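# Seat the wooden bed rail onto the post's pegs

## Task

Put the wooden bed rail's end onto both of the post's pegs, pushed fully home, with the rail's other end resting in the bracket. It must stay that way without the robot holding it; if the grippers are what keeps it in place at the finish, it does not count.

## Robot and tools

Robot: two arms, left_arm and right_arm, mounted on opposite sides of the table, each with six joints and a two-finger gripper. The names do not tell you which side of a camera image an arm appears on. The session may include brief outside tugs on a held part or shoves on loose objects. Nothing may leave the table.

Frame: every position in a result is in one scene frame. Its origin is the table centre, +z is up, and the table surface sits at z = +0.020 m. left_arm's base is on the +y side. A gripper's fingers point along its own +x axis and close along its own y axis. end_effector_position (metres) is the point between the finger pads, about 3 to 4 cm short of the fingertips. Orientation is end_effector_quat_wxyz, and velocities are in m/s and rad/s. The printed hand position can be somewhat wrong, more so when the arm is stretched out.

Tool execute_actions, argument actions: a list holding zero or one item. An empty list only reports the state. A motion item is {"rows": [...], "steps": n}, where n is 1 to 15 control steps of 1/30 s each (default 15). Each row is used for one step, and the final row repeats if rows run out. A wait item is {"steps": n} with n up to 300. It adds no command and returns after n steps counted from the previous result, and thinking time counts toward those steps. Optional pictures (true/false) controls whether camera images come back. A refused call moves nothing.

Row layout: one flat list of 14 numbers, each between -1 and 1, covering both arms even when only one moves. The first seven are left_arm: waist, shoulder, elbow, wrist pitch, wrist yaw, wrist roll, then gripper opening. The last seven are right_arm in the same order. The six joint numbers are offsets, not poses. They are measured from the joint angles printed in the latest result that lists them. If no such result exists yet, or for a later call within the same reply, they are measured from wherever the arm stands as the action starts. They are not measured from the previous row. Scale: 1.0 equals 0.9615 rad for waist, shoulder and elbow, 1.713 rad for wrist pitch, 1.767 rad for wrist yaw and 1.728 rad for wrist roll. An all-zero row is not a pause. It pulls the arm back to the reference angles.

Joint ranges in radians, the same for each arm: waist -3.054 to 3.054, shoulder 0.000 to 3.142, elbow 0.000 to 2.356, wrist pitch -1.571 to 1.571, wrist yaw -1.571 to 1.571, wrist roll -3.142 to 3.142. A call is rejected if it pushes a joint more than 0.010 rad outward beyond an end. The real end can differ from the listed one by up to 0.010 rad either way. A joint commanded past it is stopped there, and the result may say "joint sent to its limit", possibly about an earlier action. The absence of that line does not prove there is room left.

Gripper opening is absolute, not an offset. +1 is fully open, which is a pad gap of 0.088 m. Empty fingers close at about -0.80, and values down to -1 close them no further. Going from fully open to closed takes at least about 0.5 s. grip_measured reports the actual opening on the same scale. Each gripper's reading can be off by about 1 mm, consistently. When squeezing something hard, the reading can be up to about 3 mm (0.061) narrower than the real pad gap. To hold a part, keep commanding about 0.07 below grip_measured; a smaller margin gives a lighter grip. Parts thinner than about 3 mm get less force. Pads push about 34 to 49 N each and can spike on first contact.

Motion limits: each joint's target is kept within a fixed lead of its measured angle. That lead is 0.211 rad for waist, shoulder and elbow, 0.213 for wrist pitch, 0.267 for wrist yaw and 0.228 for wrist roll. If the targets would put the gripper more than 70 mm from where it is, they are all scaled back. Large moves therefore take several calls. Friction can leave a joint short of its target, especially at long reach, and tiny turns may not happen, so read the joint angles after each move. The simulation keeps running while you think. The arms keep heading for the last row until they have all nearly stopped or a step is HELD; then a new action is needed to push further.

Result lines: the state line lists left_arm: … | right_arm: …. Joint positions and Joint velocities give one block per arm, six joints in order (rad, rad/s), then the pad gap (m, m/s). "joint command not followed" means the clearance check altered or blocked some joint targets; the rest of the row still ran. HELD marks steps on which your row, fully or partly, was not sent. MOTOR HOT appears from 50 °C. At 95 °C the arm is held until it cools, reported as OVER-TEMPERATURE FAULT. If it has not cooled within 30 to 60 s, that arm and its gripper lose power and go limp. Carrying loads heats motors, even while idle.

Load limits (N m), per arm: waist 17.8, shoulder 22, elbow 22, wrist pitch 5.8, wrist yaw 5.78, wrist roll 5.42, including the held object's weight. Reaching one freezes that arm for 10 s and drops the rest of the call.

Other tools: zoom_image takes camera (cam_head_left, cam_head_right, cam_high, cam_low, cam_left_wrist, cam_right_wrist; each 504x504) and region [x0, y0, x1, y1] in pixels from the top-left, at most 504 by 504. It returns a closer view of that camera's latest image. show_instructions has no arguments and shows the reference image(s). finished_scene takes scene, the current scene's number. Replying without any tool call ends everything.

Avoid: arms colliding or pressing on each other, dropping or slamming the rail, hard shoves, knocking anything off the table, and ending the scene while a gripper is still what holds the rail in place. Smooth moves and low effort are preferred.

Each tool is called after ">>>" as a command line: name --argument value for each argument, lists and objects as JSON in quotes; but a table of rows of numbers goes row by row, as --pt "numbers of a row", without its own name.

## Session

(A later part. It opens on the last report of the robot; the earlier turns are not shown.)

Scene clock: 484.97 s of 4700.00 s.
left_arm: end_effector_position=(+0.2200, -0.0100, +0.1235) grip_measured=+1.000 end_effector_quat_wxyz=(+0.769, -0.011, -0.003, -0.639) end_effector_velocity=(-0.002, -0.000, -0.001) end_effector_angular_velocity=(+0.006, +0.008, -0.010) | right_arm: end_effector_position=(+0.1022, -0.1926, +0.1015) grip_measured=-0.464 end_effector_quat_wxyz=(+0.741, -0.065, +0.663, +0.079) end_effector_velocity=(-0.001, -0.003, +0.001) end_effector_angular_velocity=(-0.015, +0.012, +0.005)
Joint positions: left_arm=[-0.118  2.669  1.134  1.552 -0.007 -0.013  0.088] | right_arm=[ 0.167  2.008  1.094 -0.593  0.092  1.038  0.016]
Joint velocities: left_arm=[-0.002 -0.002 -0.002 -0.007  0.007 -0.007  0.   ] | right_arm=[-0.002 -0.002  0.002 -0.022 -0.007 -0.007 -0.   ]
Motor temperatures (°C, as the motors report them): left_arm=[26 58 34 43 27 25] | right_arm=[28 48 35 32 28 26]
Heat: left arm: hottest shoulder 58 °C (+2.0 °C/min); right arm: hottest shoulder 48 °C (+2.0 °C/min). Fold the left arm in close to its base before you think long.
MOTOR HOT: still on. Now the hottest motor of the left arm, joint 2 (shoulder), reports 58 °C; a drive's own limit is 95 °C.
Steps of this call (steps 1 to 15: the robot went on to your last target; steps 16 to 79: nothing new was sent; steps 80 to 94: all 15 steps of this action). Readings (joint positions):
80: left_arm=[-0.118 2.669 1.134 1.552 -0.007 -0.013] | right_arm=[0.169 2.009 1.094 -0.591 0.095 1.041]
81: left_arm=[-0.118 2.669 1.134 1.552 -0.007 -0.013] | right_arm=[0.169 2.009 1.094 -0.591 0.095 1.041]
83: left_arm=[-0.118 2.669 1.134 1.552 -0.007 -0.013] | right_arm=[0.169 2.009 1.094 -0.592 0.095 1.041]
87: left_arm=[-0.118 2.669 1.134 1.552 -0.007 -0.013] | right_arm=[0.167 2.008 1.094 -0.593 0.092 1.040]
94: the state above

>>> execute_actions --actions '[{"rows":[[0,0,0,0,0,0,1,0.004,0.012,0.03,-0.009,0,0,-0.8],[0,0,0,0,0,0,1,0.004,0.012,0.03,-0.009,0,0,-0.8],[0,0,0,0,0,0,1,0.004,0.012,0.03,-0.009,0,0,-0.8],[0,0,0,0,0,0,1,0.004,0.012,0.03,-0.009,0,0,-0.8],[0,0,0,0,0,0,1,0.004,0.012,0.03,-0.009,0,0,-0.8],[0,0,0,0,0,0,1,0.004,0.012,0.03,-0.009,0,0,-0.8],[0,0,0,0,0,0,1,0.004,0.012,0.03,-0.009,0,0,-0.8],[0,0,0,0,0,0,1,0.004,0.012,0.03,-0.009,0,0,-0.8],[0,0,0,0,0,0,1,-0.03,0.006,0.01,-0.009,0.01,-0.004,-0.8]],"steps":15}]' --pictures false

Scene clock: 494.57 s of 4700.00 s.
left_arm: end_effector_position=(+0.2200, -0.0100, +0.1235) grip_measured=+1.000 end_effector_quat_wxyz=(+0.769, -0.011, -0.003, -0.639) end_effector_velocity=(-0.003, -0.000, -0.001) end_effector_angular_velocity=(+0.006, +0.009, -0.000) | right_arm: end_effector_position=(+0.1023, -0.1923, +0.1018) grip_measured=-0.464 end_effector_quat_wxyz=(+0.740, -0.067, +0.665, +0.077) end_effector_velocity=(-0.003, -0.001, +0.000) end_effector_angular_velocity=(-0.007, +0.009, +0.025)
Joint positions: left_arm=[-0.118  2.669  1.134  1.552 -0.007 -0.013  0.088] | right_arm=[ 0.166  2.013  1.104 -0.604  0.09   1.037  0.016]
Joint velocities: left_arm=[-0.007 -0.002 -0.002 -0.007 -0.007 -0.007  0.   ] | right_arm=[ 0.002 -0.002 -0.002 -0.007 -0.007 -0.022 -0.   ]
Motor temperatures (°C, as the motors report them): left_arm=[26 58 34 44 27 25] | right_arm=[28 48 35 31 28 26]
Heat: left arm: hottest shoulder 58 °C (+1.0 °C/min); right arm: hottest shoulder 48 °C (+2.0 °C/min). Fold the left arm in close to its base before you think long.
MOTOR HOT: still on. Now the hottest motor of the left arm, joint 2 (shoulder), reports 58 °C; a drive's own limit is 95 °C.
Steps of this call (steps 1 to 15: the robot went on to your last target; steps 16 to 90: nothing new was sent; then 6.10 s passed at rest; steps 91 to 105: all 15 steps of this action). Readings (joint positions):
91: left_arm=[-0.118 2.669 1.134 1.552 -0.007 -0.013] | right_arm=[0.168 2.009 1.096 -0.594 0.093 1.038]
92: left_arm=[-0.118 2.669 1.134 1.552 -0.007 -0.013] | right_arm=[0.168 2.010 1.098 -0.597 0.094 1.038]
94: left_arm=[-0.118 2.669 1.134 1.552 -0.007 -0.013] | right_arm=[0.169 2.011 1.101 -0.601 0.095 1.038]
98: left_arm=[-0.118 2.669 1.134 1.552 -0.007 -0.013] | right_arm=[0.169 2.013 1.104 -0.604 0.095 1.038]
105: the state above

>>> execute_actions --actions '[{"rows":[[0,0,0,0,0,0,1,0.004,0.018,0.03,-0.009,0,0,-0.8],[0,0,0,0,0,0,1,0.004,0.018,0.03,-0.009,0,0,-0.8],[0,0,0,0,0,0,1,0.004,0.018,0.03,-0.009,0,0,-0.8],[0,0,0,0,0,0,1,0.004,0.018,0.03,-0.009,0,0,-0.8],[0,0,0,0,0,0,1,0.004,0.018,0.03,-0.009,0,0,-0.8],[0,0,0,0,0,0,1,0.004,0.018,0.03,-0.009,0,0,-0.8],[0,0,0,0,0,0,1,0.004,0.018,0.03,-0.009,0,0,-0.8],[0,0,0,0,0,0,1,0.004,0.018,0.03,-0.009,0,0,-0.8],[0,0,0,0,0,0,1,-0.03,0.008,0.01,-0.009,0.01,-0.004,-0.8]],"steps":15}]' --pictures false

Scene clock: 499.80 s of 4700.00 s.
left_arm: end_effector_position=(+0.2200, -0.0100, +0.1235) grip_measured=+1.000 end_effector_quat_wxyz=(+0.769, -0.011, -0.003, -0.639) end_effector_velocity=(-0.000, +0.000, -0.001) end_effector_angular_velocity=(+0.006, +0.009, +0.005) | right_arm: end_effector_position=(+0.1024, -0.1921, +0.1012) grip_measured=-0.464 end_effector_quat_wxyz=(+0.738, -0.070, +0.667, +0.075) end_effector_velocity=(-0.002, -0.003, +0.000) end_effector_angular_velocity=(-0.002, +0.023, +0.016)
Joint positions: left_arm=[-0.118  2.669  1.134  1.552 -0.007 -0.013  0.088] | right_arm=[ 0.165  2.021  1.114 -0.615  0.089  1.036  0.016]
Joint velocities: left_arm=[-0.002 -0.002 -0.002 -0.007 -0.007 -0.007  0.   ] | right_arm=[-0.007 -0.007 -0.007 -0.007 -0.022 -0.022 -0.   ]
Motor temperatures (°C, as the motors report them): left_arm=[26 58 34 44 27 25] | right_arm=[28 48 35 31 28 26]
Heat: left arm: hottest shoulder 58 °C (+1.0 °C/min); right arm: hottest shoulder 48 °C (+2.0 °C/min). Fold the left arm in close to its base before you think long.
MOTOR HOT: still on. Now the hottest motor of the left arm, joint 2 (shoulder), reports 58 °C; a drive's own limit is 95 °C.
Steps of this call (steps 1 to 15: the robot went on to your last target; steps 16 to 90: nothing new was sent; then 1.73 s passed at rest; steps 91 to 105: all 15 steps of this action). Readings (joint positions):
91: left_arm=[-0.118 2.669 1.134 1.552 -0.007 -0.013] | right_arm=[0.167 2.014 1.105 -0.606 0.091 1.037]
92: left_arm=[-0.118 2.669 1.134 1.552 -0.007 -0.013] | right_arm=[0.168 2.016 1.108 -0.609 0.092 1.037]
94: left_arm=[-0.118 2.669 1.134 1.552 -0.007 -0.013] | right_arm=[0.168 2.018 1.111 -0.613 0.093 1.037]
98: left_arm=[-0.118 2.669 1.134 1.552 -0.007 -0.013] | right_arm=[0.168 2.021 1.114 -0.615 0.093 1.037]
105: the state above

Continue once more, with y slightly lower.

>>> execute_actions --actions '[{"rows":[[0,0,0,0,0,0,1,0.004,0.013,0.03,-0.011,0,0,-0.8],[0,0,0,0,0,0,1,0.004,0.013,0.03,-0.011,0,0,-0.8],[0,0,0,0,0,0,1,0.004,0.013,0.03,-0.011,0,0,-0.8],[0,0,0,0,0,0,1,0.004,0.013,0.03,-0.011,0,0,-0.8],[0,0,0,0,0,0,1,0.004,0.013,0.03,-0.011,0,0,-0.8],[0,0,0,0,0,0,1,0.004,0.013,0.03,-0.011,0,0,-0.8],[0,0,0,0,0,0,1,0.004,0.013,0.03,-0.011,0,0,-0.8],[0,0,0,0,0,0,1,0.004,0.013,0.03,-0.011,0,0,-0.8],[0,0,0,0,0,0,1,-0.03,0.006,0.01,-0.011,0.01,-0.004,-0.8]],"steps":15}]' --pictures false

Scene clock: 504.27 s of 4700.00 s.
left_arm: end_effector_position=(+0.2200, -0.0100, +0.1235) grip_measured=+1.000 end_effector_quat_wxyz=(+0.769, -0.011, -0.003, -0.639) end_effector_velocity=(+0.002, -0.001, +0.000) end_effector_angular_velocity=(+0.001, +0.008, +0.019) | right_arm: end_effector_position=(+0.1024, -0.1920, +0.1015) grip_measured=-0.464 end_effector_quat_wxyz=(+0.737, -0.072, +0.669, +0.072) end_effector_velocity=(+0.001, -0.001, -0.001) end_effector_angular_velocity=(+0.005, +0.006, -0.014)
Joint positions: left_arm=[-0.118  2.669  1.134  1.552 -0.007 -0.013  0.088] | right_arm=[ 0.164  2.026  1.124 -0.629  0.087  1.035  0.016]
Joint velocities: left_arm=[-0.002 -0.002  0.002 -0.007 -0.022 -0.007  0.   ] | right_arm=[-0.007 -0.002 -0.007  0.007 -0.007  0.007 -0.   ]
Motor temperatures (°C, as the motors report them): left_arm=[26 58 34 44 27 25] | right_arm=[29 48 34 31 28 26]
Heat: left arm: hottest shoulder 58 °C (+1.0 °C/min); right arm: hottest shoulder 48 °C (+2.0 °C/min). Fold the left arm in close to its base before you think long.
MOTOR HOT: still on. Now the hottest motor of the left arm, joint 2 (shoulder), reports 58 °C; a drive's own limit is 95 °C.
Steps of this call (steps 1 to 15: the robot went on to your last target; steps 16 to 90: nothing new was sent; then 0.97 s passed at rest; steps 91 to 105: all 15 steps of this action). Readings (joint positions):
91: left_arm=[-0.118 2.669 1.134 1.552 -0.007 -0.013] | right_arm=[0.166 2.021 1.115 -0.617 0.089 1.036]
92: left_arm=[-0.118 2.669 1.134 1.552 -0.007 -0.013] | right_arm=[0.167 2.022 1.118 -0.620 0.091 1.036]
94: left_arm=[-0.118 2.669 1.134 1.552 -0.007 -0.013] | right_arm=[0.167 2.024 1.121 -0.625 0.091 1.036]
98: left_arm=[-0.118 2.669 1.134 1.552 -0.007 -0.013] | right_arm=[0.167 2.026 1.124 -0.628 0.091 1.036]
105: the state above

>>> execute_actions --actions '[{"rows":[[0,0,0,0,0,0,1,-0.008,0,0,-0.003,0.003,0,-0.8],[0,0,0,0,0,0,1,-0.008,0,0,-0.003,0.003,0,-0.8],[0,0,0,0,0,0,1,-0.008,0,0,-0.003,0.003,0,-0.8],[0,0,0,0,0,0,1,-0.008,0,0,-0.003,0.003,0,-0.8],[0,0,0,0,0,0,1,-0.008,0,0,-0.005,0.003,0,-0.8],[0,0,0,0,0,0,1,-0.008,0,0,-0.005,0.003,0,-0.8],[0,0,0,0,0,0,1,-0.008,0,0,-0.005,0.003,0,-0.8],[0,0,0,0,0,0,1,-0.008,0,0,-0.005,0.003,0,-0.8],[0,0,0,0,0,0,1,-0.008,0,0,-0.008,0.003,0,-0.8]],"steps":15}]'

>>> zoom_image --camera "cam_left_wrist" --region '[250, 170, 390, 310]'

>>> zoom_image --camera "cam_high" --region '[110, 240, 200, 330]'

Scene clock: 509.37 s of 4700.00 s.
left_arm: end_effector_position=(+0.2200, -0.0100, +0.1235) grip_measured=+1.000 end_effector_quat_wxyz=(+0.769, -0.011, -0.003, -0.639) end_effector_velocity=(-0.003, +0.001, +0.004) end_effector_angular_velocity=(-0.018, +0.004, -0.010) | right_arm: end_effector_position=(+0.1022, -0.1922, +0.1015) grip_measured=-0.464 end_effector_quat_wxyz=(+0.736, -0.073, +0.669, +0.072) end_effector_velocity=(+0.001, +0.001, +0.000) end_effector_angular_velocity=(+0.004, -0.009, +0.009)
Joint positions: left_arm=[-0.118  2.669  1.134  1.552 -0.007 -0.013  0.088] | right_arm=[ 0.165  2.026  1.124 -0.63   0.087  1.035  0.016]
Joint velocities: left_arm=[-0.002 -0.002 -0.007  0.022  0.007 -0.007  0.   ] | right_arm=[ 0.002 -0.002 -0.002  0.007  0.007 -0.007 -0.   ]
Motor temperatures (°C, as the motors report them): left_arm=[26 59 34 44 27 25] | right_arm=[29 48 34 31 28 26]
Heat: left arm: hottest shoulder 59 °C (+2.1 °C/min); right arm: hottest shoulder 48 °C (+2.1 °C/min). Fold the left arm in close to its base before you think long.
MOTOR HOT: still on. Now the hottest motor of the left arm, joint 2 (shoulder), reports 59 °C; a drive's own limit is 95 °C.
Steps of this call (steps 1 to 15: the robot went on to your last target; steps 16 to 90: nothing new was sent; then 1.60 s passed at rest; steps 91 to 105: all 15 steps of this action). Readings (joint positions):
91: left_arm=[-0.118 2.669 1.134 1.552 -0.007 -0.013] | right_arm=[0.165 2.026 1.124 -0.629 0.087 1.035]
92: left_arm=[-0.118 2.669 1.134 1.552 -0.007 -0.013] | right_arm=[0.165 2.026 1.124 -0.629 0.087 1.035]
94: left_arm=[-0.118 2.669 1.134 1.552 -0.007 -0.013] | right_arm=[0.165 2.026 1.124 -0.629 0.087 1.035]
98: left_arm=[-0.118 2.669 1.134 1.552 -0.007 -0.013] | right_arm=[0.165 2.026 1.124 -0.629 0.087 1.035]
105: the state above

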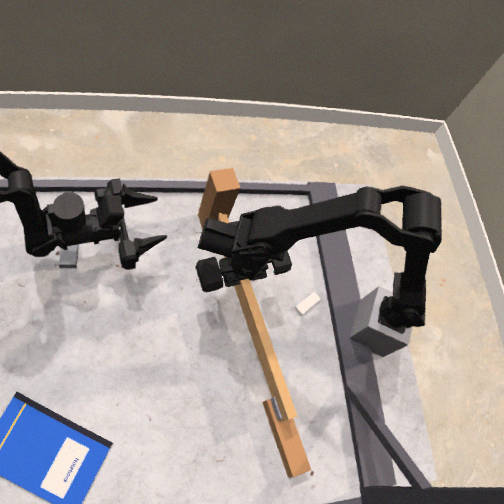

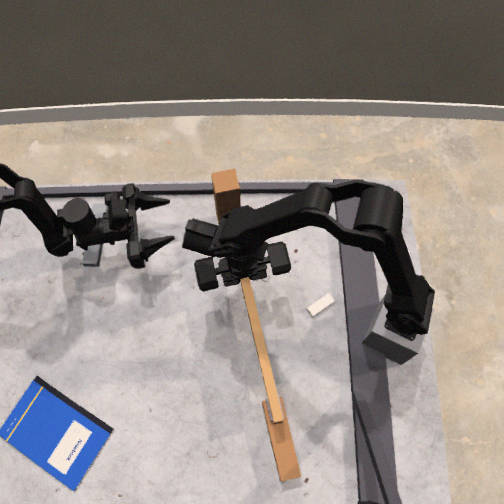

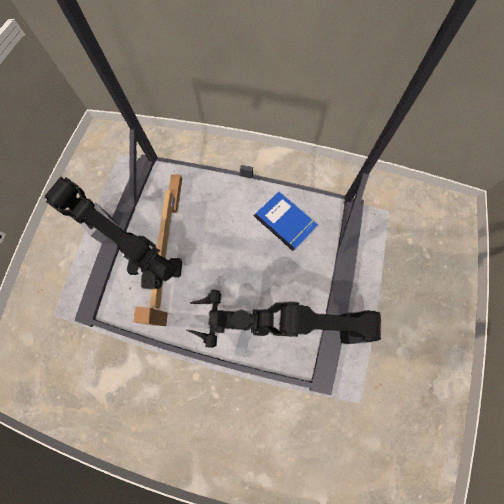

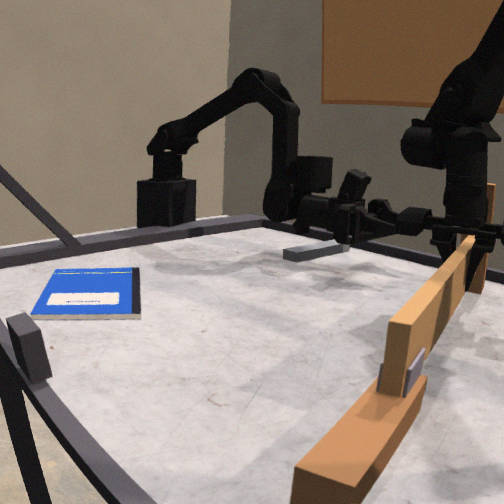

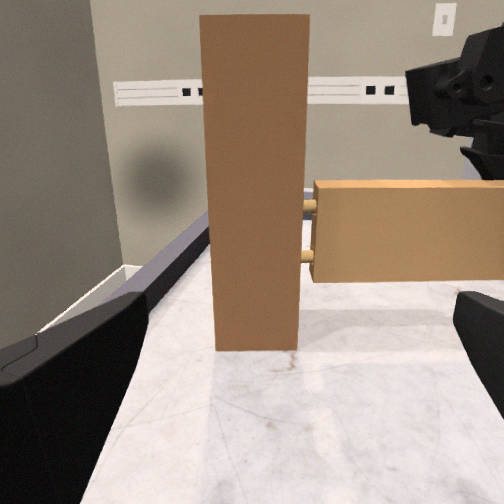

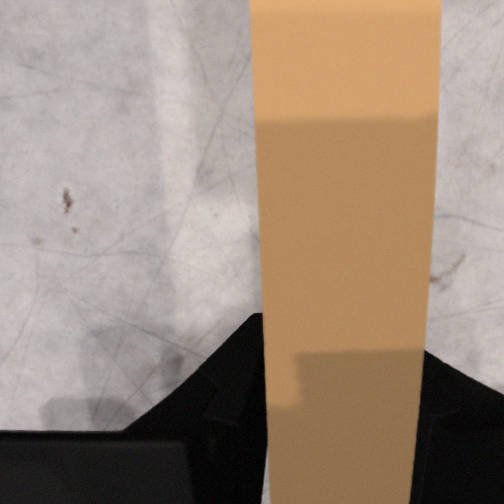

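Region (250, 170, 390, 310) of cam_left_wrist's 504x504 image, scaled by 3.600, with more detail than that image has.

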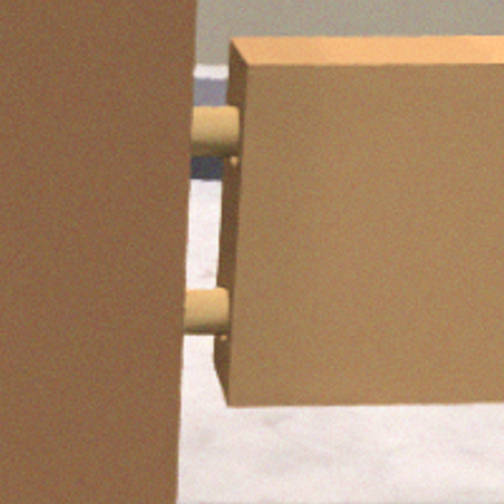

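Region (110, 240, 200, 330) of cam_high's 504x504 image, scaled by 5.600, with more detail than that image has.

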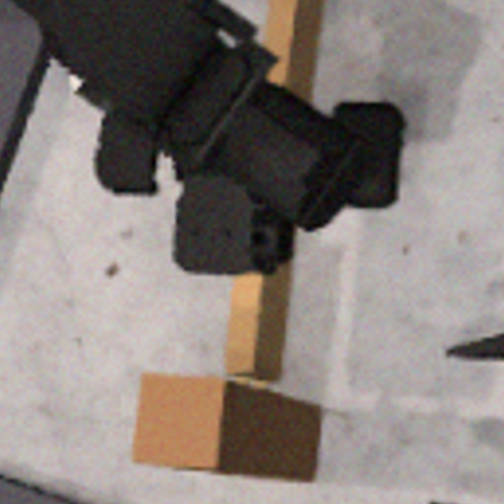

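>>> execute_actions --actions '[{"rows":[[0,0,0,0,0,0,1,0.004,-0.04,0,-0.003,0,0,-0.8]],"steps":12}]'

>>> zoom_image --camera "cam_left_wrist" --region '[250, 170, 390, 310]'

Scene clock: 512.57 s of 4700.00 s.
left_arm: end_effector_position=(+0.2200, -0.0100, +0.1235) grip_measured=+1.000 end_effector_quat_wxyz=(+0.769, -0.011, -0.003, -0.639) end_effector_velocity=(-0.000, -0.000, -0.002) end_effector_angular_velocity=(+0.018, -0.004, +0.005) | right_arm: end_effector_position=(+0.1019, -0.1916, +0.1037) grip_measured=-0.464 end_effector_quat_wxyz=(+0.737, -0.072, +0.668, +0.074) end_effector_velocity=(-0.001, -0.003, +0.001) end_effector_angular_velocity=(-0.013, +0.013, -0.009)
Joint positions: left_arm=[-0.118  2.669  1.134  1.552 -0.007 -0.013  0.088] | right_arm=[ 0.167  2.019  1.124 -0.632  0.089  1.035  0.016]
Joint velocities: left_arm=[-0.002 -0.007 -0.002 -0.022 -0.007  0.007  0.   ] | right_arm=[-0.002 -0.002  0.002 -0.022 -0.007  0.007 -0.   ]
Motor temperatures (°C, as the motors report them): left_arm=[26 59 34 44 27 25] | right_arm=[28 48 34 31 28 26]
Heat: left arm: hottest shoulder 59 °C (+2.0 °C/min); right arm: hottest shoulder 48 °C (+2.0 °C/min). Fold the left arm in close to its base before you think long.
MOTOR HOT: still on. Now the hottest motor of the left arm, joint 2 (shoulder), reports 59 °C; a drive's own limit is 95 °C.
Steps of this call (steps 1 to 15: the robot went on to your last target; steps 16 to 84: nothing new was sent; steps 85 to 96: all 12 steps of this action). Readings (joint positions):
85: left_arm=[-0.118 2.669 1.134 1.552 -0.007 -0.013] | right_arm=[0.165 2.025 1.124 -0.630 0.088 1.035]
86: left_arm=[-0.118 2.669 1.134 1.552 -0.007 -0.013] | right_arm=[0.166 2.025 1.124 -0.630 0.088 1.035]
88: left_arm=[-0.118 2.669 1.134 1.552 -0.007 -0.013] | right_arm=[0.166 2.022 1.124 -0.631 0.089 1.035]
92: left_arm=[-0.118 2.669 1.134 1.552 -0.007 -0.013] | right_arm=[0.167 2.019 1.124 -0.632 0.089 1.035]
96: the state above

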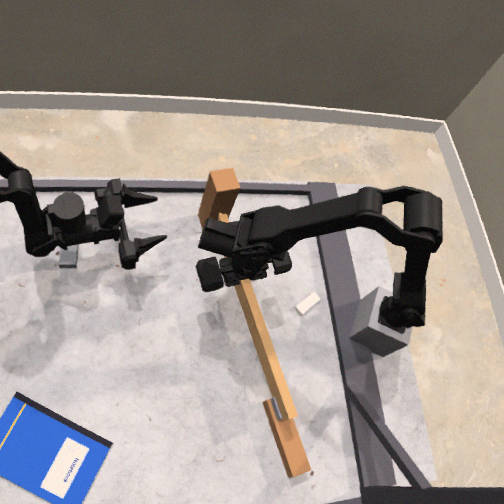

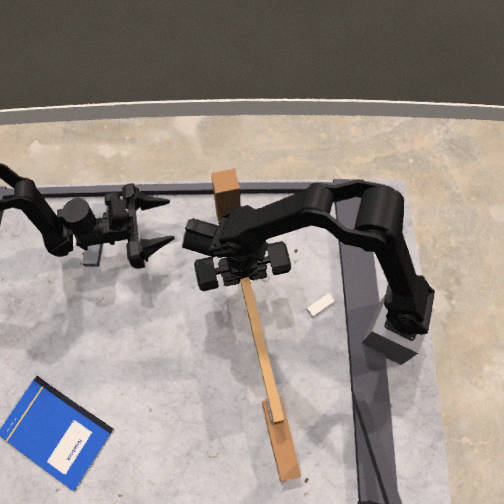

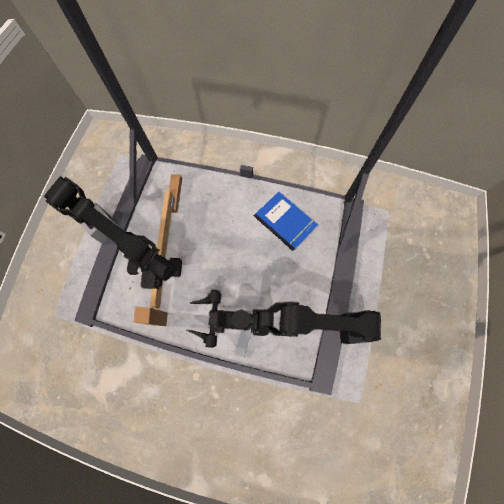

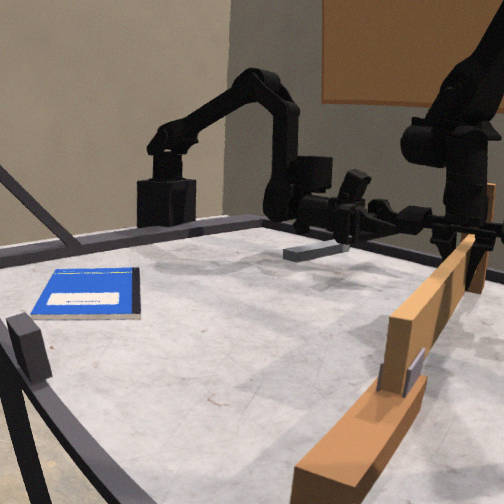

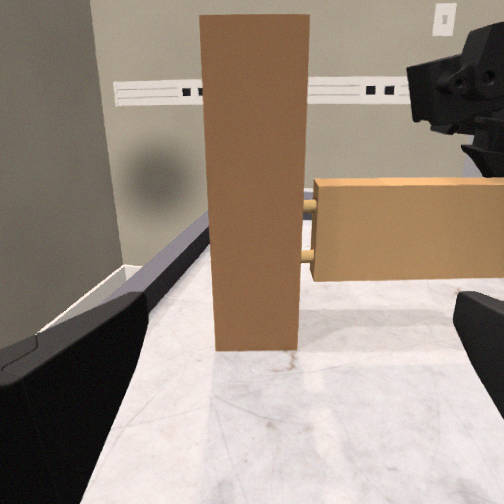

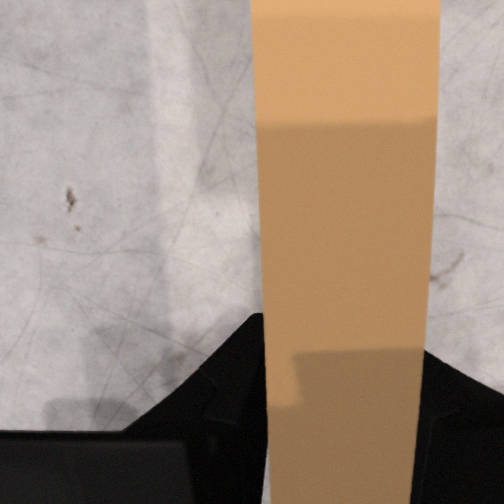

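Region (250, 170, 390, 310) of cam_left_wrist's 504x504 image, scaled by 3.600, with more detail than that image has.

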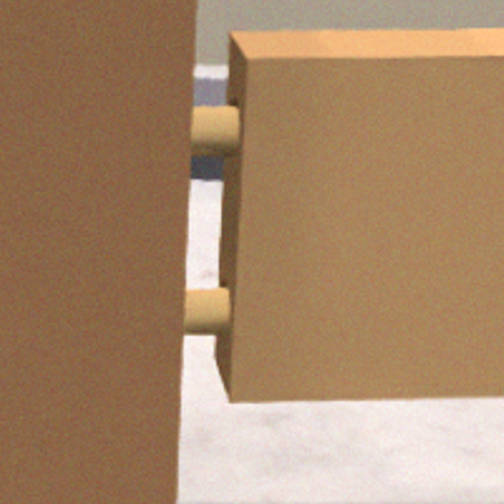

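>>> execute_actions --actions '[{"rows":[[0,0,0,0,0,0,1,-0.02,0.012,0,-0.005,0.008,-0.003,-0.8]],"steps":15}]' --pictures false

Scene clock: 514.93 s of 4700.00 s.
left_arm: end_effector_position=(+0.2200, -0.0100, +0.1235) grip_measured=+1.000 end_effector_quat_wxyz=(+0.769, -0.011, -0.003, -0.639) end_effector_velocity=(-0.002, -0.001, +0.004) end_effector_angular_velocity=(-0.013, +0.005, -0.010) | right_arm: end_effector_position=(+0.1020, -0.1922, +0.1030) grip_measured=-0.464 end_effector_quat_wxyz=(+0.737, -0.073, +0.668, +0.073) end_effector_velocity=(-0.006, -0.004, -0.002) end_effector_angular_velocity=(-0.019, +0.029, +0.011)
Joint positions: left_arm=[-0.118  2.669  1.134  1.552 -0.007 -0.013  0.088] | right_arm=[ 0.165  2.021  1.124 -0.633  0.088  1.035  0.016]
Joint velocities: left_arm=[-0.002 -0.002  0.002  0.007  0.007 -0.007  0.   ] | right_arm=[ 0.002  0.002 -0.002 -0.022 -0.022 -0.007 -0.   ]
Motor temperatures (°C, as the motors report them): left_arm=[26 59 34 44 27 25] | right_arm=[28 49 34 31 28 26]
Heat: left arm: hottest shoulder 59 °C (+2.0 °C/min); right arm: hottest shoulder 49 °C (+3.0 °C/min). Fold the left arm in close to its base before you think long.
MOTOR HOT: still on. Now the hottest motor of the left arm, joint 2 (shoulder), reports 59 °C; a drive's own limit is 95 °C.
Steps of this call (steps 1 to 15: the robot went on to your last target; steps 16 to 56: nothing new was sent; steps 57 to 71: all 15 steps of this action). Readings (joint positions):
57: left_arm=[-0.118 2.669 1.134 1.552 -0.007 -0.013] | right_arm=[0.166 2.019 1.124 -0.632 0.088 1.035]
58: left_arm=[-0.118 2.669 1.134 1.552 -0.007 -0.013] | right_arm=[0.165 2.019 1.124 -0.632 0.088 1.035]
60: left_arm=[-0.118 2.669 1.134 1.552 -0.007 -0.013] | right_arm=[0.165 2.020 1.124 -0.633 0.088 1.035]
64: left_arm=[-0.118 2.669 1.134 1.552 -0.007 -0.013] | right_arm=[0.165 2.021 1.124 -0.633 0.088 1.035]
71: the state above

>>> execute_actions --actions '[{"rows":[[0,0,0,0,0,0,1,-0.02,0.012,0,0,0.008,-0.003,-0.8]],"steps":15}]'

>>> zoom_image --camera "cam_left_wrist" --region '[250, 170, 390, 310]'

Scene clock: 517.47 s of 4700.00 s.
left_arm: end_effector_position=(+0.2200, -0.0100, +0.1235) grip_measured=+1.000 end_effector_quat_wxyz=(+0.769, -0.011, -0.003, -0.639) end_effector_velocity=(-0.000, +0.000, -0.001) end_effector_angular_velocity=(+0.009, -0.006, +0.005) | right_arm: end_effector_position=(+0.1022, -0.1922, +0.1023) grip_measured=-0.464 end_effector_quat_wxyz=(+0.737, -0.073, +0.669, +0.072) end_effector_velocity=(+0.001, -0.004, +0.001) end_effector_angular_velocity=(-0.019, -0.001, +0.005)
Joint positions: left_arm=[-0.118  2.669  1.134  1.552 -0.007 -0.013  0.088] | right_arm=[ 0.165  2.023  1.124 -0.632  0.088  1.035  0.016]
Joint velocities: left_arm=[-0.002 -0.002 -0.002 -0.007 -0.007  0.007  0.   ] | right_arm=[-0.002 -0.002  0.002 -0.022  0.007 -0.007 -0.   ]
Motor temperatures (°C, as the motors report them): left_arm=[26 59 34 44 27 25] | right_arm=[28 48 34 31 28 26]
Heat: left arm: hottest shoulder 59 °C (+2.0 °C/min); right arm: hottest shoulder 48 °C (+2.0 °C/min). Fold the left arm in close to its base before you think long.
MOTOR HOT: still on. Now the hottest motor of the left arm, joint 2 (shoulder), reports 59 °C; a drive's own limit is 95 °C.
Steps of this call (steps 1 to 15: the robot went on to your last target; steps 16 to 61: nothing new was sent; steps 62 to 76: all 15 steps of this action). Readings (joint positions):
62: left_arm=[-0.118 2.669 1.134 1.552 -0.007 -0.013] | right_arm=[0.165 2.022 1.124 -0.633 0.088 1.035]
63: left_arm=[-0.118 2.669 1.134 1.552 -0.007 -0.013] | right_arm=[0.165 2.022 1.124 -0.633 0.088 1.035]
65: left_arm=[-0.118 2.669 1.134 1.552 -0.007 -0.013] | right_arm=[0.165 2.022 1.124 -0.633 0.088 1.035]
69: left_arm=[-0.118 2.669 1.134 1.552 -0.007 -0.013] | right_arm=[0.165 2.023 1.124 -0.632 0.088 1.035]
76: the state above

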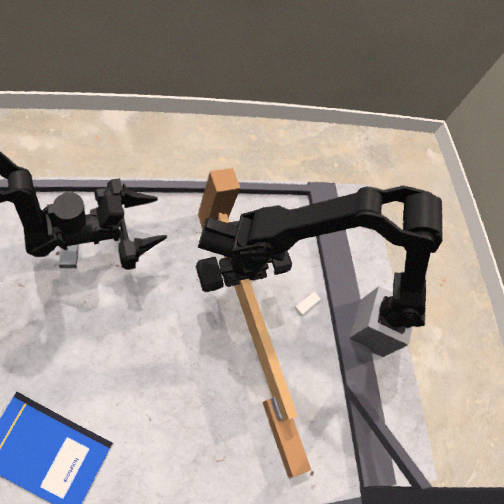

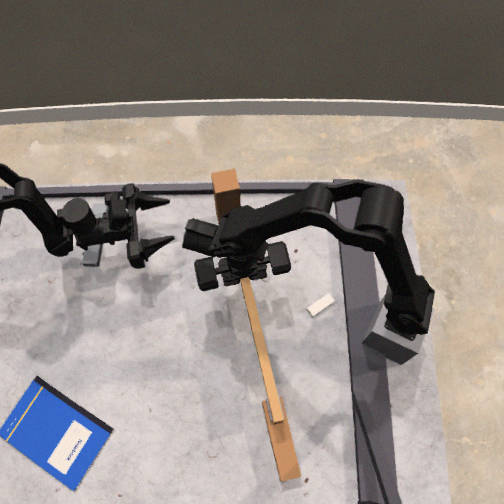

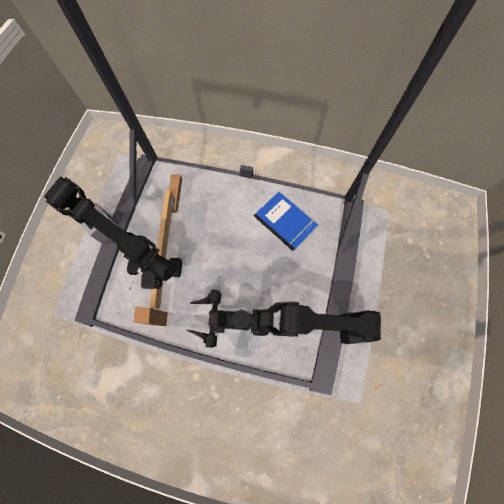

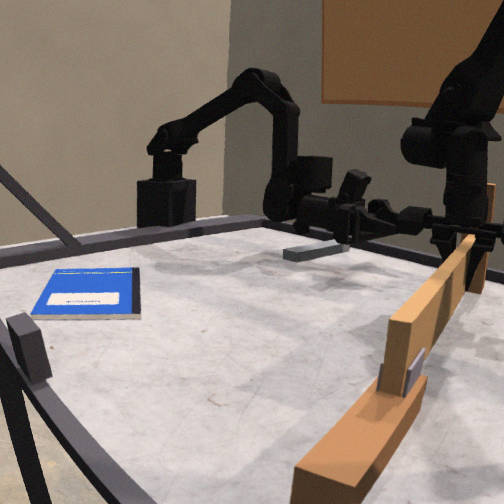

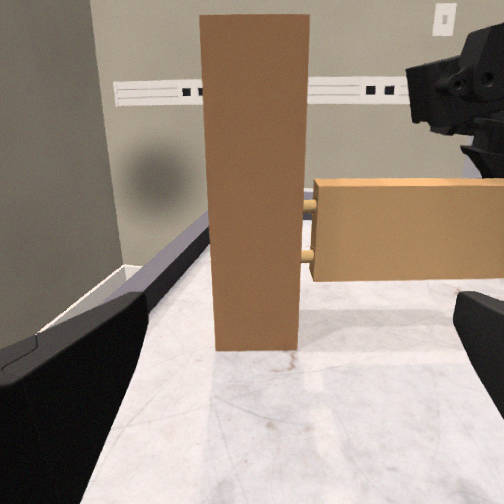

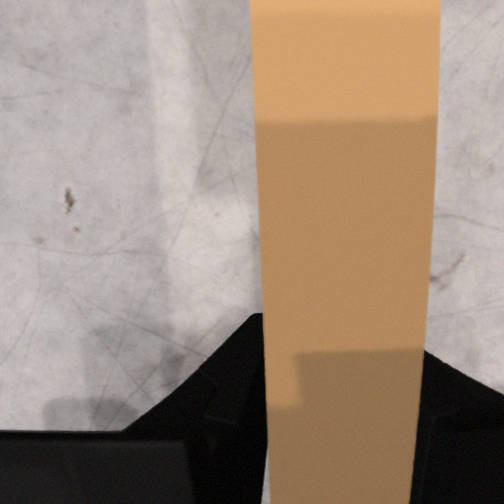

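Region (250, 170, 390, 310) of cam_left_wrist's 504x504 image, scaled by 3.600, with more detail than that image has.

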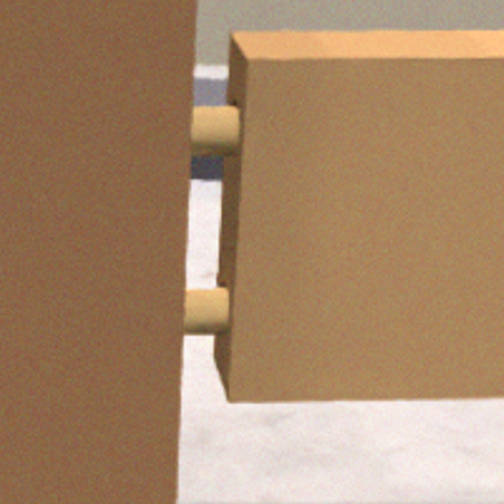

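>>> execute_actions --actions '[{"rows":[[0,0,0,0,0,0,1,-0.004,0.01,0,0,0,0,-0.8],[0,0,0,0,0,0,1,-0.004,0.01,0,0,0,0,-0.8],[0,0,0,0,0,0,1,-0.004,0.01,0,0,0,0,-0.8],[0,0,0,0,0,0,1,-0.004,0.01,0,0,0,0,-0.8],[0,0,0,0,0,0,1,-0.004,0.01,0,0,0,0,-0.8],[0,0,0,0,0,0,1,-0.004,0.01,0,0,0,0,-0.8],[0,0,0,0,0,0,1,-0.004,0.01,0,0,0,0,-0.8],[0,0,0,0,0,0,1,-0.004,0.01,0,0,0,0,-0.8],[0,0,0,0,0,0,1,-0.004,0.01,0,0,0,0,-0.8],[0,0,0,0,0,0,1,-0.004,0.01,0,0,0,0,-0.8],[0,0,0,0,0,0,1,-0.025,0.004,0,0,0.008,-0.003,-0.8]],"steps":15}]'

>>> zoom_image --camera "cam_left_wrist" --region '[250, 170, 390, 310]'

Scene clock: 522.87 s of 4700.00 s.
left_arm: end_effector_position=(+0.2200, -0.0100, +0.1235) grip_measured=+1.000 end_effector_quat_wxyz=(+0.769, -0.011, -0.003, -0.639) end_effector_velocity=(-0.003, +0.000, +0.000) end_effector_angular_velocity=(+0.006, +0.008, -0.010) | right_arm: end_effector_position=(+0.1023, -0.1921, +0.1022) grip_measured=-0.464 end_effector_quat_wxyz=(+0.736, -0.073, +0.669, +0.072) end_effector_velocity=(-0.001, -0.001, -0.002) end_effector_angular_velocity=(+0.001, +0.008, -0.009)
Joint positions: left_arm=[-0.118  2.669  1.134  1.552 -0.007 -0.013  0.088] | right_arm=[ 0.164  2.024  1.124 -0.631  0.087  1.035  0.016]
Joint velocities: left_arm=[-0.002 -0.007 -0.007 -0.007  0.007 -0.007  0.   ] | right_arm=[-0.002  0.002 -0.007  0.007 -0.007  0.007  0.   ]
Motor temperatures (°C, as the motors report them): left_arm=[26 59 34 44 27 25] | right_arm=[28 48 34 31 28 26]
Heat: left arm: hottest shoulder 59 °C (+2.0 °C/min); right arm: hottest shoulder 48 °C (+1.0 °C/min). Fold the left arm in close to its base before you think long.
MOTOR HOT: still on. Now the hottest motor of the left arm, joint 2 (shoulder), reports 59 °C; a drive's own limit is 95 °C.
Steps of this call (steps 1 to 15: the robot went on to your last target; steps 16 to 90: nothing new was sent; then 1.90 s passed at rest; steps 91 to 105: all 15 steps of this action). Readings (joint positions):
91: left_arm=[-0.118 2.669 1.134 1.552 -0.007 -0.013] | right_arm=[0.165 2.023 1.124 -0.632 0.088 1.035]
92: left_arm=[-0.118 2.669 1.134 1.552 -0.007 -0.013] | right_arm=[0.165 2.023 1.124 -0.632 0.088 1.035]
94: left_arm=[-0.118 2.669 1.134 1.552 -0.007 -0.013] | right_arm=[0.165 2.024 1.124 -0.631 0.088 1.035]
98: left_arm=[-0.118 2.669 1.134 1.552 -0.007 -0.013] | right_arm=[0.165 2.024 1.124 -0.631 0.088 1.035]
105: the state above

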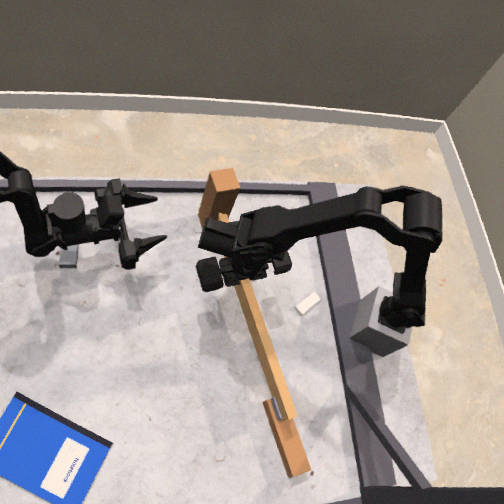

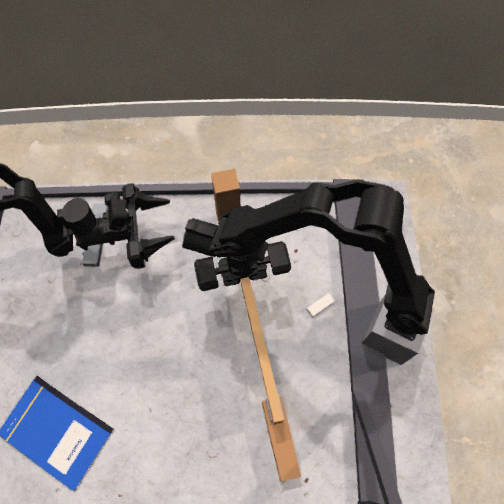

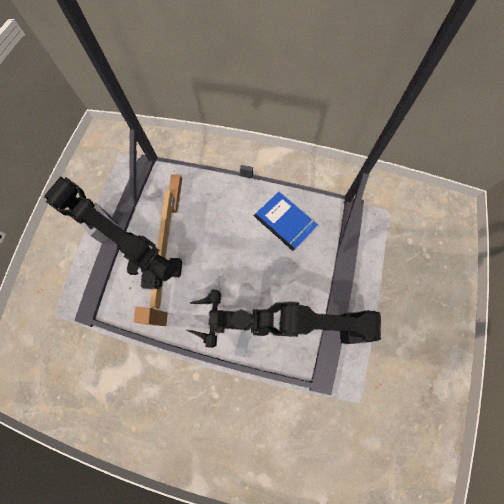

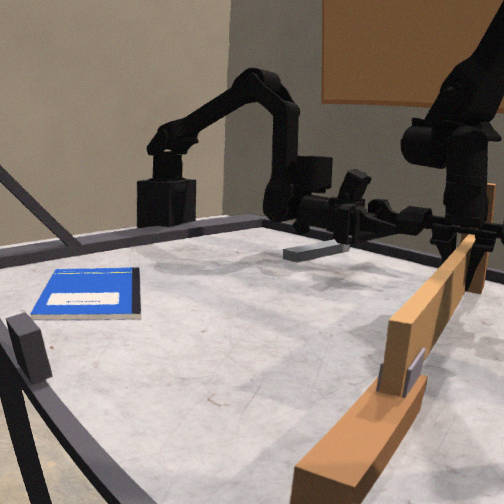

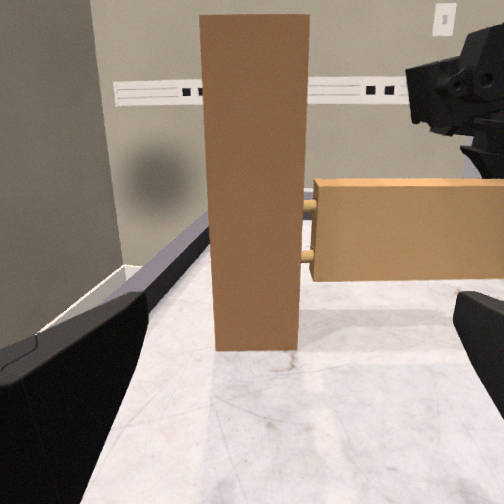

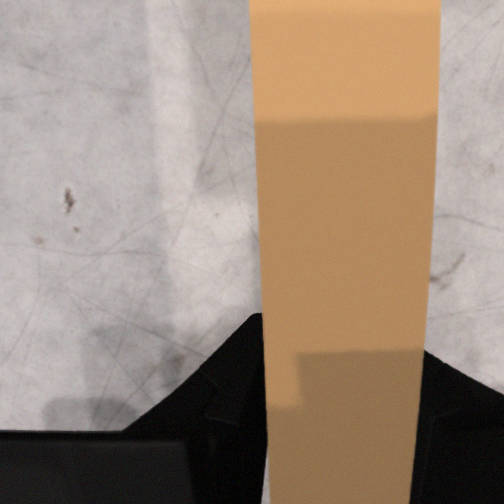

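Region (250, 170, 390, 310) of cam_left_wrist's 504x504 image, scaled by 3.600, with more detail than that image has.

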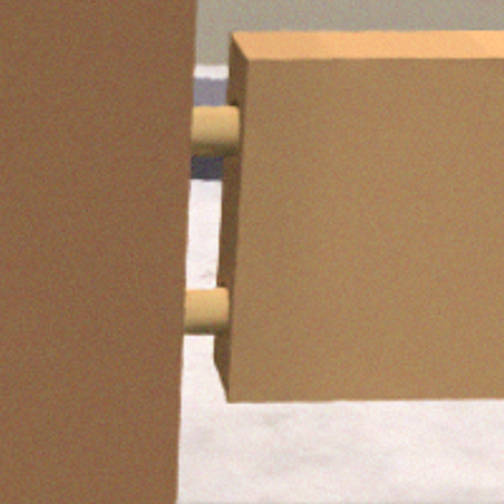

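>>> execute_actions --actions '[{"rows":[[0,0,0,0,0,0,1,-0.006,0,0,-0.012,0.003,0,-0.8]],"steps":15}]' --pictures false

Scene clock: 526.27 s of 4700.00 s.
left_arm: end_effector_position=(+0.2200, -0.0100, +0.1235) grip_measured=+1.000 end_effector_quat_wxyz=(+0.769, -0.011, -0.003, -0.639) end_effector_velocity=(-0.002, -0.002, +0.006) end_effector_angular_velocity=(-0.015, -0.010, -0.010) | right_arm: end_effector_position=(+0.1019, -0.1925, +0.1022) grip_measured=-0.464 end_effector_quat_wxyz=(+0.736, -0.074, +0.669, +0.072) end_effector_velocity=(-0.001, -0.001, -0.000) end_effector_angular_velocity=(-0.007, +0.009, +0.020)
Joint positions: left_arm=[-0.118  2.669  1.134  1.552 -0.007 -0.013  0.088] | right_arm=[ 0.165  2.024  1.124 -0.633  0.087  1.035  0.016]
Joint velocities: left_arm=[-0.002 -0.007  0.002  0.007  0.007  0.007  0.   ] | right_arm=[-0.002  0.002  0.002 -0.007 -0.007 -0.022 -0.   ]
Motor temperatures (°C, as the motors report them): left_arm=[26 59 34 44 27 25] | right_arm=[28 48 34 31 28 26]
Heat: left arm: hottest shoulder 59 °C (+1.0 °C/min); right arm: hottest shoulder 48 °C (+1.0 °C/min). Fold the left arm in close to its base before you think long.
MOTOR HOT: still on. Now the hottest motor of the left arm, joint 2 (shoulder), reports 59 °C; a drive's own limit is 95 °C.
Steps of this call (steps 1 to 15: the robot went on to your last target; steps 16 to 87: nothing new was sent; steps 88 to 102: all 15 steps of this action). Readings (joint positions):
88: left_arm=[-0.118 2.669 1.134 1.552 -0.007 -0.013] | right_arm=[0.165 2.024 1.124 -0.632 0.087 1.035]
89: left_arm=[-0.118 2.669 1.134 1.552 -0.007 -0.013] | right_arm=[0.165 2.024 1.124 -0.632 0.087 1.035]
91: left_arm=[-0.118 2.669 1.134 1.552 -0.007 -0.013] | right_arm=[0.165 2.024 1.124 -0.633 0.087 1.035]
95: left_arm=[-0.118 2.669 1.134 1.552 -0.007 -0.013] | right_arm=[0.165 2.024 1.124 -0.633 0.087 1.035]
102: the state above

>>> execute_actions --actions '[{"rows":[[0,0,0,0,0,0,1,-0.03,0,0,0,0.01,-0.004,-0.8]],"steps":15}]' --pictures false

Scene clock: 528.23 s of 4700.00 s.
left_arm: end_effector_position=(+0.2200, -0.0100, +0.1235) grip_measured=+1.000 end_effector_quat_wxyz=(+0.769, -0.011, -0.003, -0.639) end_effector_velocity=(+0.002, -0.001, -0.003) end_effector_angular_velocity=(+0.015, +0.011, +0.019) | right_arm: end_effector_position=(+0.1024, -0.1922, +0.1022) grip_measured=-0.464 end_effector_quat_wxyz=(+0.736, -0.073, +0.669, +0.072) end_effector_velocity=(-0.000, -0.000, +0.001) end_effector_angular_velocity=(-0.001, +0.008, +0.005)
Joint positions: left_arm=[-0.118  2.669  1.134  1.552 -0.007 -0.013  0.088] | right_arm=[ 0.164  2.024  1.124 -0.632  0.086  1.034  0.016]
Joint velocities: left_arm=[-0.002 -0.002  0.002 -0.022 -0.022 -0.007  0.   ] | right_arm=[-0.002 -0.002  0.002 -0.007 -0.007 -0.007 -0.   ]
Motor temperatures (°C, as the motors report them): left_arm=[26 59 34 44 27 25] | right_arm=[28 48 34 31 28 26]
Heat: left arm: hottest shoulder 59 °C (+1.0 °C/min); right arm: hottest shoulder 48 °C (+1.0 °C/min). Fold the left arm in close to its base before you think long.
MOTOR HOT: still on. Now the hottest motor of the left arm, joint 2 (shoulder), reports 59 °C; a drive's own limit is 95 °C.
Steps of this call (steps 1 to 15: the robot went on to your last target; steps 16 to 44: nothing new was sent; steps 45 to 59: all 15 steps of this action). Readings (joint positions):
45: left_arm=[-0.118 2.669 1.134 1.552 -0.007 -0.013] | right_arm=[0.164 2.024 1.124 -0.633 0.087 1.035]
46: left_arm=[-0.118 2.669 1.134 1.552 -0.007 -0.013] | right_arm=[0.164 2.024 1.124 -0.633 0.086 1.035]
48: left_arm=[-0.118 2.669 1.134 1.552 -0.007 -0.013] | right_arm=[0.164 2.024 1.124 -0.632 0.086 1.035]
52: left_arm=[-0.118 2.669 1.134 1.552 -0.007 -0.013] | right_arm=[0.164 2.024 1.124 -0.632 0.086 1.034]
59: the state above

>>> execute_actions --actions '[{"rows":[[0,0,0,0,0,0,1,0.004,-0.035,-0.014,0.009,0,0,-0.8]],"steps":10}]' --pictures false

Scene clock: 532.03 s of 4700.00 s.
left_arm: end_effector_position=(+0.2200, -0.0100, +0.1235) grip_measured=+1.000 end_effector_quat_wxyz=(+0.769, -0.011, -0.003, -0.639) end_effector_velocity=(-0.002, -0.000, -0.004) end_effector_angular_velocity=(+0.020, +0.011, -0.010) | right_arm: end_effector_position=(+0.1021, -0.1918, +0.1023) grip_measured=-0.464 end_effector_quat_wxyz=(+0.738, -0.070, +0.667, +0.076) end_effector_velocity=(-0.002, -0.004, -0.001) end_effector_angular_velocity=(-0.010, +0.011, +0.005)
Joint positions: left_arm=[-0.118  2.669  1.134  1.552 -0.007 -0.013  0.088] | right_arm=[ 0.166  2.018  1.115 -0.619  0.089  1.034  0.016]
Joint velocities: left_arm=[-0.002 -0.002 -0.002 -0.022  0.007 -0.007  0.   ] | right_arm=[-0.002 -0.002 -0.007 -0.007 -0.007 -0.007 -0.   ]
Motor temperatures (°C, as the motors report them): left_arm=[26 59 34 44 27 25] | right_arm=[28 48 34 31 28 26]
Heat: left arm: hottest shoulder 59 °C (+1.0 °C/min); right arm: hottest shoulder 48 °C (+2.0 °C/min). Fold the left arm in close to its base before you think long.
MOTOR HOT: still on. Now the hottest motor of the left arm, joint 2 (shoulder), reports 59 °C; a drive's own limit is 95 °C.
Steps of this call (steps 1 to 15: the robot went on to your last target; steps 16 to 90: nothing new was sent; then 0.47 s passed at rest; steps 91 to 100: all 10 steps of this action). Readings (joint positions):
91: left_arm=[-0.118 2.669 1.134 1.552 -0.007 -0.013] | right_arm=[0.165 2.023 1.123 -0.630 0.087 1.034]
92: left_arm=[-0.118 2.669 1.134 1.552 -0.007 -0.013] | right_arm=[0.165 2.022 1.121 -0.627 0.088 1.034]
94: left_arm=[-0.118 2.669 1.134 1.552 -0.007 -0.013] | right_arm=[0.166 2.020 1.118 -0.623 0.089 1.034]
98: left_arm=[-0.118 2.669 1.134 1.552 -0.007 -0.013] | right_arm=[0.166 2.019 1.116 -0.619 0.089 1.034]
100: the state above

Works. Repeat with slightly less pitch.

>>> execute_actions --actions '[{"rows":[[0,0,0,0,0,0,1,0,-0.035,-0.014,0.007,0,0,-0.8]],"steps":10}]' --pictures false

>>> execute_actions --actions '[{"rows":[[0,0,0,0,0,0,1,0,-0.035,-0.014,0.008,0,0,-0.8]],"steps":10}]' --pictures false

>>> execute_actions --actions '[{"rows":[[0,0,0,0,0,0,1,0,-0.035,-0.014,0.008,0,0,-0.8]],"steps":10}]' --pictures false

Scene clock: 535.80 s of 4700.00 s.
left_arm: end_effector_position=(+0.2200, -0.0100, +0.1235) grip_measured=+1.000 end_effector_quat_wxyz=(+0.769, -0.011, -0.003, -0.639) end_effector_velocity=(-0.000, -0.001, +0.000) end_effector_angular_velocity=(+0.004, -0.007, +0.005) | right_arm: end_effector_position=(+0.1021, -0.1920, +0.1022) grip_measured=-0.464 end_effector_quat_wxyz=(+0.739, -0.068, +0.666, +0.078) end_effector_velocity=(-0.004, -0.004, -0.000) end_effector_angular_velocity=(-0.015, +0.028, +0.006)
Joint positions: left_arm=[-0.118  2.669  1.134  1.552 -0.007 -0.013  0.088] | right_arm=[ 0.166  2.014  1.107 -0.609  0.089  1.034  0.016]
Joint velocities: left_arm=[-0.002 -0.002  0.002 -0.007 -0.007  0.007  0.   ] | right_arm=[-0.002 -0.002 -0.002 -0.022 -0.022 -0.007 -0.   ]
Motor temperatures (°C, as the motors report them): left_arm=[26 59 34 44 27 25] | right_arm=[28 49 34 31 27 26]
Heat: left arm: hottest shoulder 59 °C (+1.0 °C/min); right arm: hottest shoulder 49 °C (+3.0 °C/min). Fold the left arm in close to its base before you think long.
MOTOR HOT: still on. Now the hottest motor of the left arm, joint 2 (shoulder), reports 59 °C; a drive's own limit is 95 °C.
Steps of this call (steps 1 to 15: the robot went on to your last target; steps 16 to 90: nothing new was sent; then 0.43 s passed at rest; steps 91 to 100: all 10 steps of this action). Readings (joint positions):
91: left_arm=[-0.118 2.669 1.134 1.552 -0.007 -0.013] | right_arm=[0.166 2.017 1.113 -0.616 0.089 1.034]
92: left_arm=[-0.118 2.669 1.134 1.552 -0.007 -0.013] | right_arm=[0.166 2.016 1.111 -0.613 0.089 1.034]
94: left_arm=[-0.118 2.669 1.134 1.552 -0.007 -0.013] | right_arm=[0.166 2.014 1.109 -0.611 0.089 1.034]
98: left_arm=[-0.118 2.669 1.134 1.552 -0.007 -0.013] | right_arm=[0.166 2.014 1.108 -0.609 0.089 1.034]
100: the state above

Scene clock: 536.13 s of 4700.00 s.
left_arm: end_effector_position=(+0.2200, -0.0100, +0.1235) grip_measured=+1.000 end_effector_quat_wxyz=(+0.769, -0.011, -0.003, -0.639) end_effector_velocity=(-0.000, +0.000, +0.002) end_effector_angular_velocity=(-0.009, +0.006, +0.005) | right_arm: end_effector_position=(+0.1020, -0.1921, +0.1020) grip_measured=-0.464 end_effector_quat_wxyz=(+0.740, -0.066, +0.665, +0.080) end_effector_velocity=(-0.001, -0.001, +0.002) end_effector_angular_velocity=(-0.001, +0.007, +0.005)
Joint positions: left_arm=[-0.118  2.669  1.134  1.552 -0.007 -0.013  0.088] | right_arm=[ 0.166  2.009  1.099 -0.598  0.089  1.034  0.016]
Joint velocities: left_arm=[-0.002 -0.002 -0.002  0.007 -0.007 -0.007  0.   ] | right_arm=[-0.002 -0.007 -0.002 -0.007 -0.007 -0.007 -0.   ]
Motor temperatures (°C, as the motors report them): left_arm=[26 59 34 44 27 25] | right_arm=[28 49 34 31 27 26]
Heat: left arm: hottest shoulder 59 °C (+1.0 °C/min); right arm: hottest shoulder 49 °C (+3.0 °C/min). Fold the left arm in close to its base before you think long.
MOTOR HOT: still on. Now the hottest motor of the left arm, joint 2 (shoulder), reports 59 °C; a drive's own limit is 95 °C.
Steps of this call (steps 1 to 10: all 10 steps of this action). Readings (joint positions):
1: left_arm=[-0.118 2.669 1.134 1.552 -0.007 -0.013] | right_arm=[0.166 2.012 1.105 -0.606 0.089 1.034]
2: left_arm=[-0.118 2.669 1.134 1.552 -0.007 -0.013] | right_arm=[0.166 2.011 1.103 -0.603 0.089 1.034]
4: left_arm=[-0.118 2.669 1.134 1.552 -0.007 -0.013] | right_arm=[0.166 2.010 1.101 -0.600 0.089 1.034]
8: left_arm=[-0.118 2.669 1.134 1.552 -0.007 -0.013] | right_arm=[0.166 2.009 1.099 -0.598 0.089 1.034]
10: the state above

Scene clock: 536.47 s of 4700.00 s.
left_arm: end_effector_position=(+0.2200, -0.0100, +0.1235) grip_measured=+1.000 end_effector_quat_wxyz=(+0.769, -0.011, -0.003, -0.639) end_effector_velocity=(-0.003, -0.001, +0.002) end_effector_angular_velocity=(+0.001, +0.008, -0.000) | right_arm: end_effector_position=(+0.1020, -0.1922, +0.1020) grip_measured=-0.464 end_effector_quat_wxyz=(+0.741, -0.063, +0.663, +0.082) end_effector_velocity=(-0.000, -0.006, -0.002) end_effector_angular_velocity=(-0.019, -0.002, +0.004)
Joint positions: left_arm=[-0.118  2.669  1.134  1.552 -0.007 -0.013  0.088] | right_arm=[ 0.166  2.004  1.091 -0.587  0.089  1.034  0.016]
Joint velocities: left_arm=[-0.007 -0.007 -0.002 -0.007 -0.007 -0.007  0.   ] | right_arm=[-0.002 -0.002 -0.012 -0.007  0.007 -0.007  0.   ]
Motor temperatures (°C, as the motors report them): left_arm=[26 59 34 44 27 25] | right_arm=[28 49 34 31 27 26]
Heat: left arm: hottest shoulder 59 °C (+1.0 °C/min); right arm: hottest shoulder 49 °C (+3.0 °C/min). Fold the left arm in close to its base before you think long.
MOTOR HOT: still on. Now the hottest motor of the left arm, joint 2 (shoulder), reports 59 °C; a drive's own limit is 95 °C.
Steps of this call (steps 1 to 10: all 10 steps of this action). Readings (joint positions):
1: left_arm=[-0.118 2.669 1.134 1.552 -0.007 -0.013] | right_arm=[0.166 2.008 1.097 -0.595 0.089 1.034]
2: left_arm=[-0.118 2.669 1.134 1.552 -0.007 -0.013] | right_arm=[0.166 2.007 1.094 -0.592 0.089 1.034]
4: left_arm=[-0.118 2.669 1.134 1.552 -0.007 -0.013] | right_arm=[0.166 2.006 1.092 -0.589 0.089 1.034]
8: left_arm=[-0.118 2.669 1.134 1.552 -0.007 -0.013] | right_arm=[0.166 2.005 1.091 -0.587 0.089 1.034]
10: the state above


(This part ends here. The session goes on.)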